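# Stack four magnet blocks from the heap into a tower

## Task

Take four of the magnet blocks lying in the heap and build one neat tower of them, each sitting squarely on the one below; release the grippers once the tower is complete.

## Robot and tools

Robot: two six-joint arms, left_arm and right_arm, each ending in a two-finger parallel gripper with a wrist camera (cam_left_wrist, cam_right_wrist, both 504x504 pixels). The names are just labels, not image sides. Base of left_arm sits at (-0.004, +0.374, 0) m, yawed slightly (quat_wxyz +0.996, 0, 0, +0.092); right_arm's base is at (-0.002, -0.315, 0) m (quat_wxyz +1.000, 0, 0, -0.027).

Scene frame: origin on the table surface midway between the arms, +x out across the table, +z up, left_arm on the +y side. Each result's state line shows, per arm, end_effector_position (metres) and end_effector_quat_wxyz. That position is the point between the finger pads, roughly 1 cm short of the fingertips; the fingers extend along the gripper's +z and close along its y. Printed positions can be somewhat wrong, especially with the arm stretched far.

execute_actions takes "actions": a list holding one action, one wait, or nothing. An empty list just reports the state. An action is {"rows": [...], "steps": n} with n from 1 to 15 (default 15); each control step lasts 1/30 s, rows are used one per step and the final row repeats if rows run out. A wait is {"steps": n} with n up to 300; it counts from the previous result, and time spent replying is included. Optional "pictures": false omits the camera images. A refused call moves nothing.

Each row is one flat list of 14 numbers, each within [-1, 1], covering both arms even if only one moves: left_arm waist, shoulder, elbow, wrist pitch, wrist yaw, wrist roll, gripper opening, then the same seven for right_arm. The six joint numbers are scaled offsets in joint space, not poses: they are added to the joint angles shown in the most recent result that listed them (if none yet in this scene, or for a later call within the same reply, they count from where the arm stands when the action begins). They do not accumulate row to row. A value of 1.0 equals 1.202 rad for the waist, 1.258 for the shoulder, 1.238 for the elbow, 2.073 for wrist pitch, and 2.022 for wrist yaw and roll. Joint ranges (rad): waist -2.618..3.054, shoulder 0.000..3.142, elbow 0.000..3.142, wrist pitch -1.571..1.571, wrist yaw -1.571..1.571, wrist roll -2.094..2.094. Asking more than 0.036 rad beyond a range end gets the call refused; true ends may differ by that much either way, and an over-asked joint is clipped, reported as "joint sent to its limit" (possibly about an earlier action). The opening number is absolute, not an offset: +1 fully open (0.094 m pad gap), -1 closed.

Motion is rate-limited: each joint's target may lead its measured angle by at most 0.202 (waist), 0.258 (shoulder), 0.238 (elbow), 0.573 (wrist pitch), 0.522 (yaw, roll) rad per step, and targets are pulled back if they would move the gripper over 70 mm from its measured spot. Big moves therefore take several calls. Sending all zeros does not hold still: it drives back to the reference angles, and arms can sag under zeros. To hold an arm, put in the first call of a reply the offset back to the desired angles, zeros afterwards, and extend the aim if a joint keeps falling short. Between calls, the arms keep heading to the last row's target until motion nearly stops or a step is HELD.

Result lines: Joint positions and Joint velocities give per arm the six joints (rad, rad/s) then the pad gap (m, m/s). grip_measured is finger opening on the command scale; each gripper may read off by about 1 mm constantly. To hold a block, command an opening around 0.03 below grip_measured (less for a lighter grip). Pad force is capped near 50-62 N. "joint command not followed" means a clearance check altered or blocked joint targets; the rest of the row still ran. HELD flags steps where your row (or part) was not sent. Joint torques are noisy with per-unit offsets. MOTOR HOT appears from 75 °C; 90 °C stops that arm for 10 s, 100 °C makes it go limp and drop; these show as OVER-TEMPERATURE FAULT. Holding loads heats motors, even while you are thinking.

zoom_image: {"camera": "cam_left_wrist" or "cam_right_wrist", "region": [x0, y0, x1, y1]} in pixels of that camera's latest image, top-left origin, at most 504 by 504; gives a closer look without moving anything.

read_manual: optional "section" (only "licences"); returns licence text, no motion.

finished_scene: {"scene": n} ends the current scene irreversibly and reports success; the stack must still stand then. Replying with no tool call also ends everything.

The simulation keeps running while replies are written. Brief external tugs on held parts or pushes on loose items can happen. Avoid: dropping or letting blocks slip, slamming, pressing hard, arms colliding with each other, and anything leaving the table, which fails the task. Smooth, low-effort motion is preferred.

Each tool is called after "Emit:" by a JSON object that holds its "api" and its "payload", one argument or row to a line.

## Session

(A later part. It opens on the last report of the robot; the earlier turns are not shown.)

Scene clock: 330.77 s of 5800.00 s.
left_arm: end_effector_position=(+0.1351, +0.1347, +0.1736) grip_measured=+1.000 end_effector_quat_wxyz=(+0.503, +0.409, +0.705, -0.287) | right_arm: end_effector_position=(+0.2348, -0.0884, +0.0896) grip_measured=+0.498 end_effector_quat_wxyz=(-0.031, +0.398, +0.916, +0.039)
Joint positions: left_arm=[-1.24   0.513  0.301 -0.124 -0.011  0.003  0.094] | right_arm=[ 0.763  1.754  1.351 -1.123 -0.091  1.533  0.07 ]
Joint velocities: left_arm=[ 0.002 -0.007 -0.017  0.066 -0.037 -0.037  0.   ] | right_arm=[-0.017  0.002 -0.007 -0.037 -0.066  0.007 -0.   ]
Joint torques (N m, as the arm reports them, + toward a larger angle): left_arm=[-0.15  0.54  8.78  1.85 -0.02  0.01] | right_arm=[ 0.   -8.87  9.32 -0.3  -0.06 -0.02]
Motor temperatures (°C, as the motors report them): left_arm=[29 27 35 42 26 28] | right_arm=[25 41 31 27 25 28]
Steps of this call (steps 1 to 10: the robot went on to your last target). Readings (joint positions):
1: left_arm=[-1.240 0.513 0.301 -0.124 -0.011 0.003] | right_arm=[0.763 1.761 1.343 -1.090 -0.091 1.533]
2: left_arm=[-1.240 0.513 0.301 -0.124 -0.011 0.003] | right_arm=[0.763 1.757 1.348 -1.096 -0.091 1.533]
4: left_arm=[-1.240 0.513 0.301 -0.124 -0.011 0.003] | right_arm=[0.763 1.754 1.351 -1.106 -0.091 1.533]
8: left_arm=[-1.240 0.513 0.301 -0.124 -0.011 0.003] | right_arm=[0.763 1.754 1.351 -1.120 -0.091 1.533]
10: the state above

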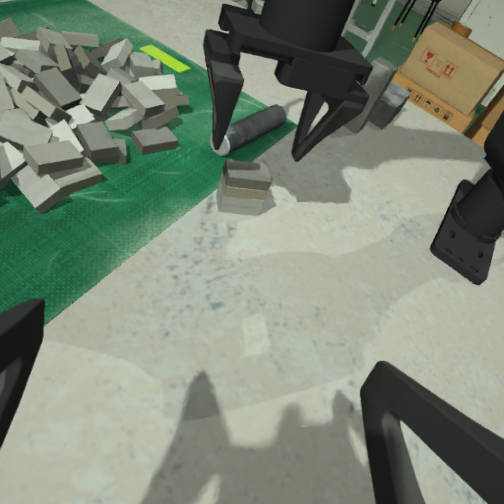

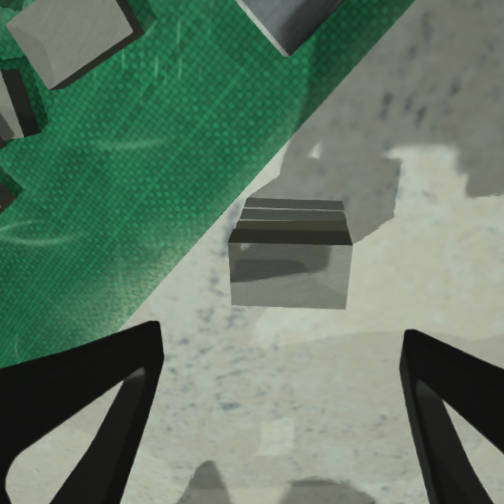

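Emit:
{"api": "execute_actions", "payload": {
  "actions": []
}}

Scene clock: 339.13 s of 5800.00 s.
left_arm: end_effector_position=(+0.1351, +0.1347, +0.1736) grip_measured=+1.000 end_effector_quat_wxyz=(+0.503, +0.409, +0.705, -0.287) | right_arm: end_effector_position=(+0.2340, -0.0891, +0.0896) grip_measured=+0.498 end_effector_quat_wxyz=(-0.032, +0.398, +0.916, +0.037)
Joint positions: left_arm=[-1.24   0.513  0.301 -0.124 -0.011  0.003  0.094] | right_arm=[ 0.763  1.754  1.351 -1.128 -0.091  1.533  0.07 ]
Joint velocities: left_arm=[ 0.002 -0.007 -0.012  0.081  0.066 -0.037  0.   ] | right_arm=[ 0.027 -0.002 -0.007 -0.007  0.037 -0.081 -0.   ]
Joint torques (N m, as the arm reports them, + toward a larger angle): left_arm=[-0.1   0.42  8.7   1.82  0.01  0.  ] | right_arm=[-0.02 -8.69  9.3  -0.34 -0.06 -0.02]
Motor temperatures (°C, as the motors report them): left_arm=[29 27 35 42 26 28] | right_arm=[25 41 32 27 25 28]
Steps of this call (steps 1 to 30: the robot went on to your last target; steps 31 to 90: nothing new was sent; then 5.37 s passed at rest). Readings (joint positions):
1: left_arm=[-1.240 0.513 0.301 -0.124 -0.011 0.003] | right_arm=[0.763 1.754 1.351 -1.124 -0.091 1.533]
2: left_arm=[-1.240 0.513 0.301 -0.124 -0.011 0.003] | right_arm=[0.763 1.754 1.351 -1.125 -0.091 1.533]
4: left_arm=[-1.240 0.513 0.301 -0.124 -0.011 0.003] | right_arm=[0.763 1.754 1.351 -1.126 -0.091 1.533]
8: left_arm=[-1.240 0.513 0.301 -0.124 -0.011 0.003] | right_arm=[0.763 1.754 1.351 -1.127 -0.091 1.533]
90: the state above
All arms were judged still, so your last target was given up. Only a new action makes them travel on or press farther. Fingers that are still opening or closing keep moving.

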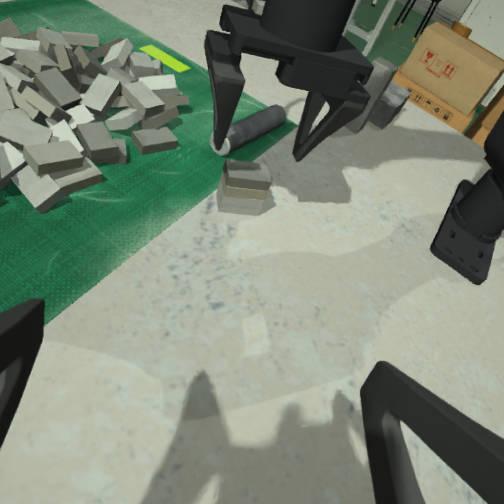

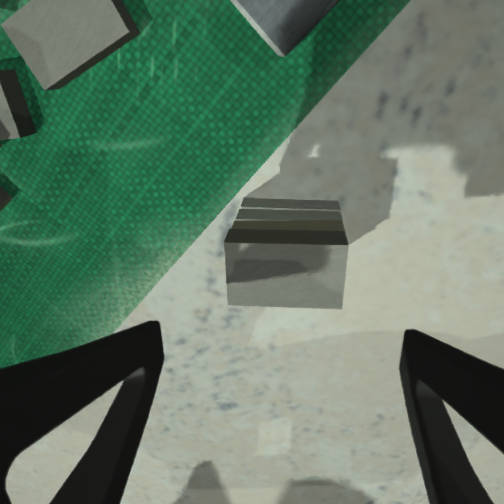

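Emit:
{"api": "finished_scene", "payload": {
  "scene": 1
}}

The scene is finished: the task was done.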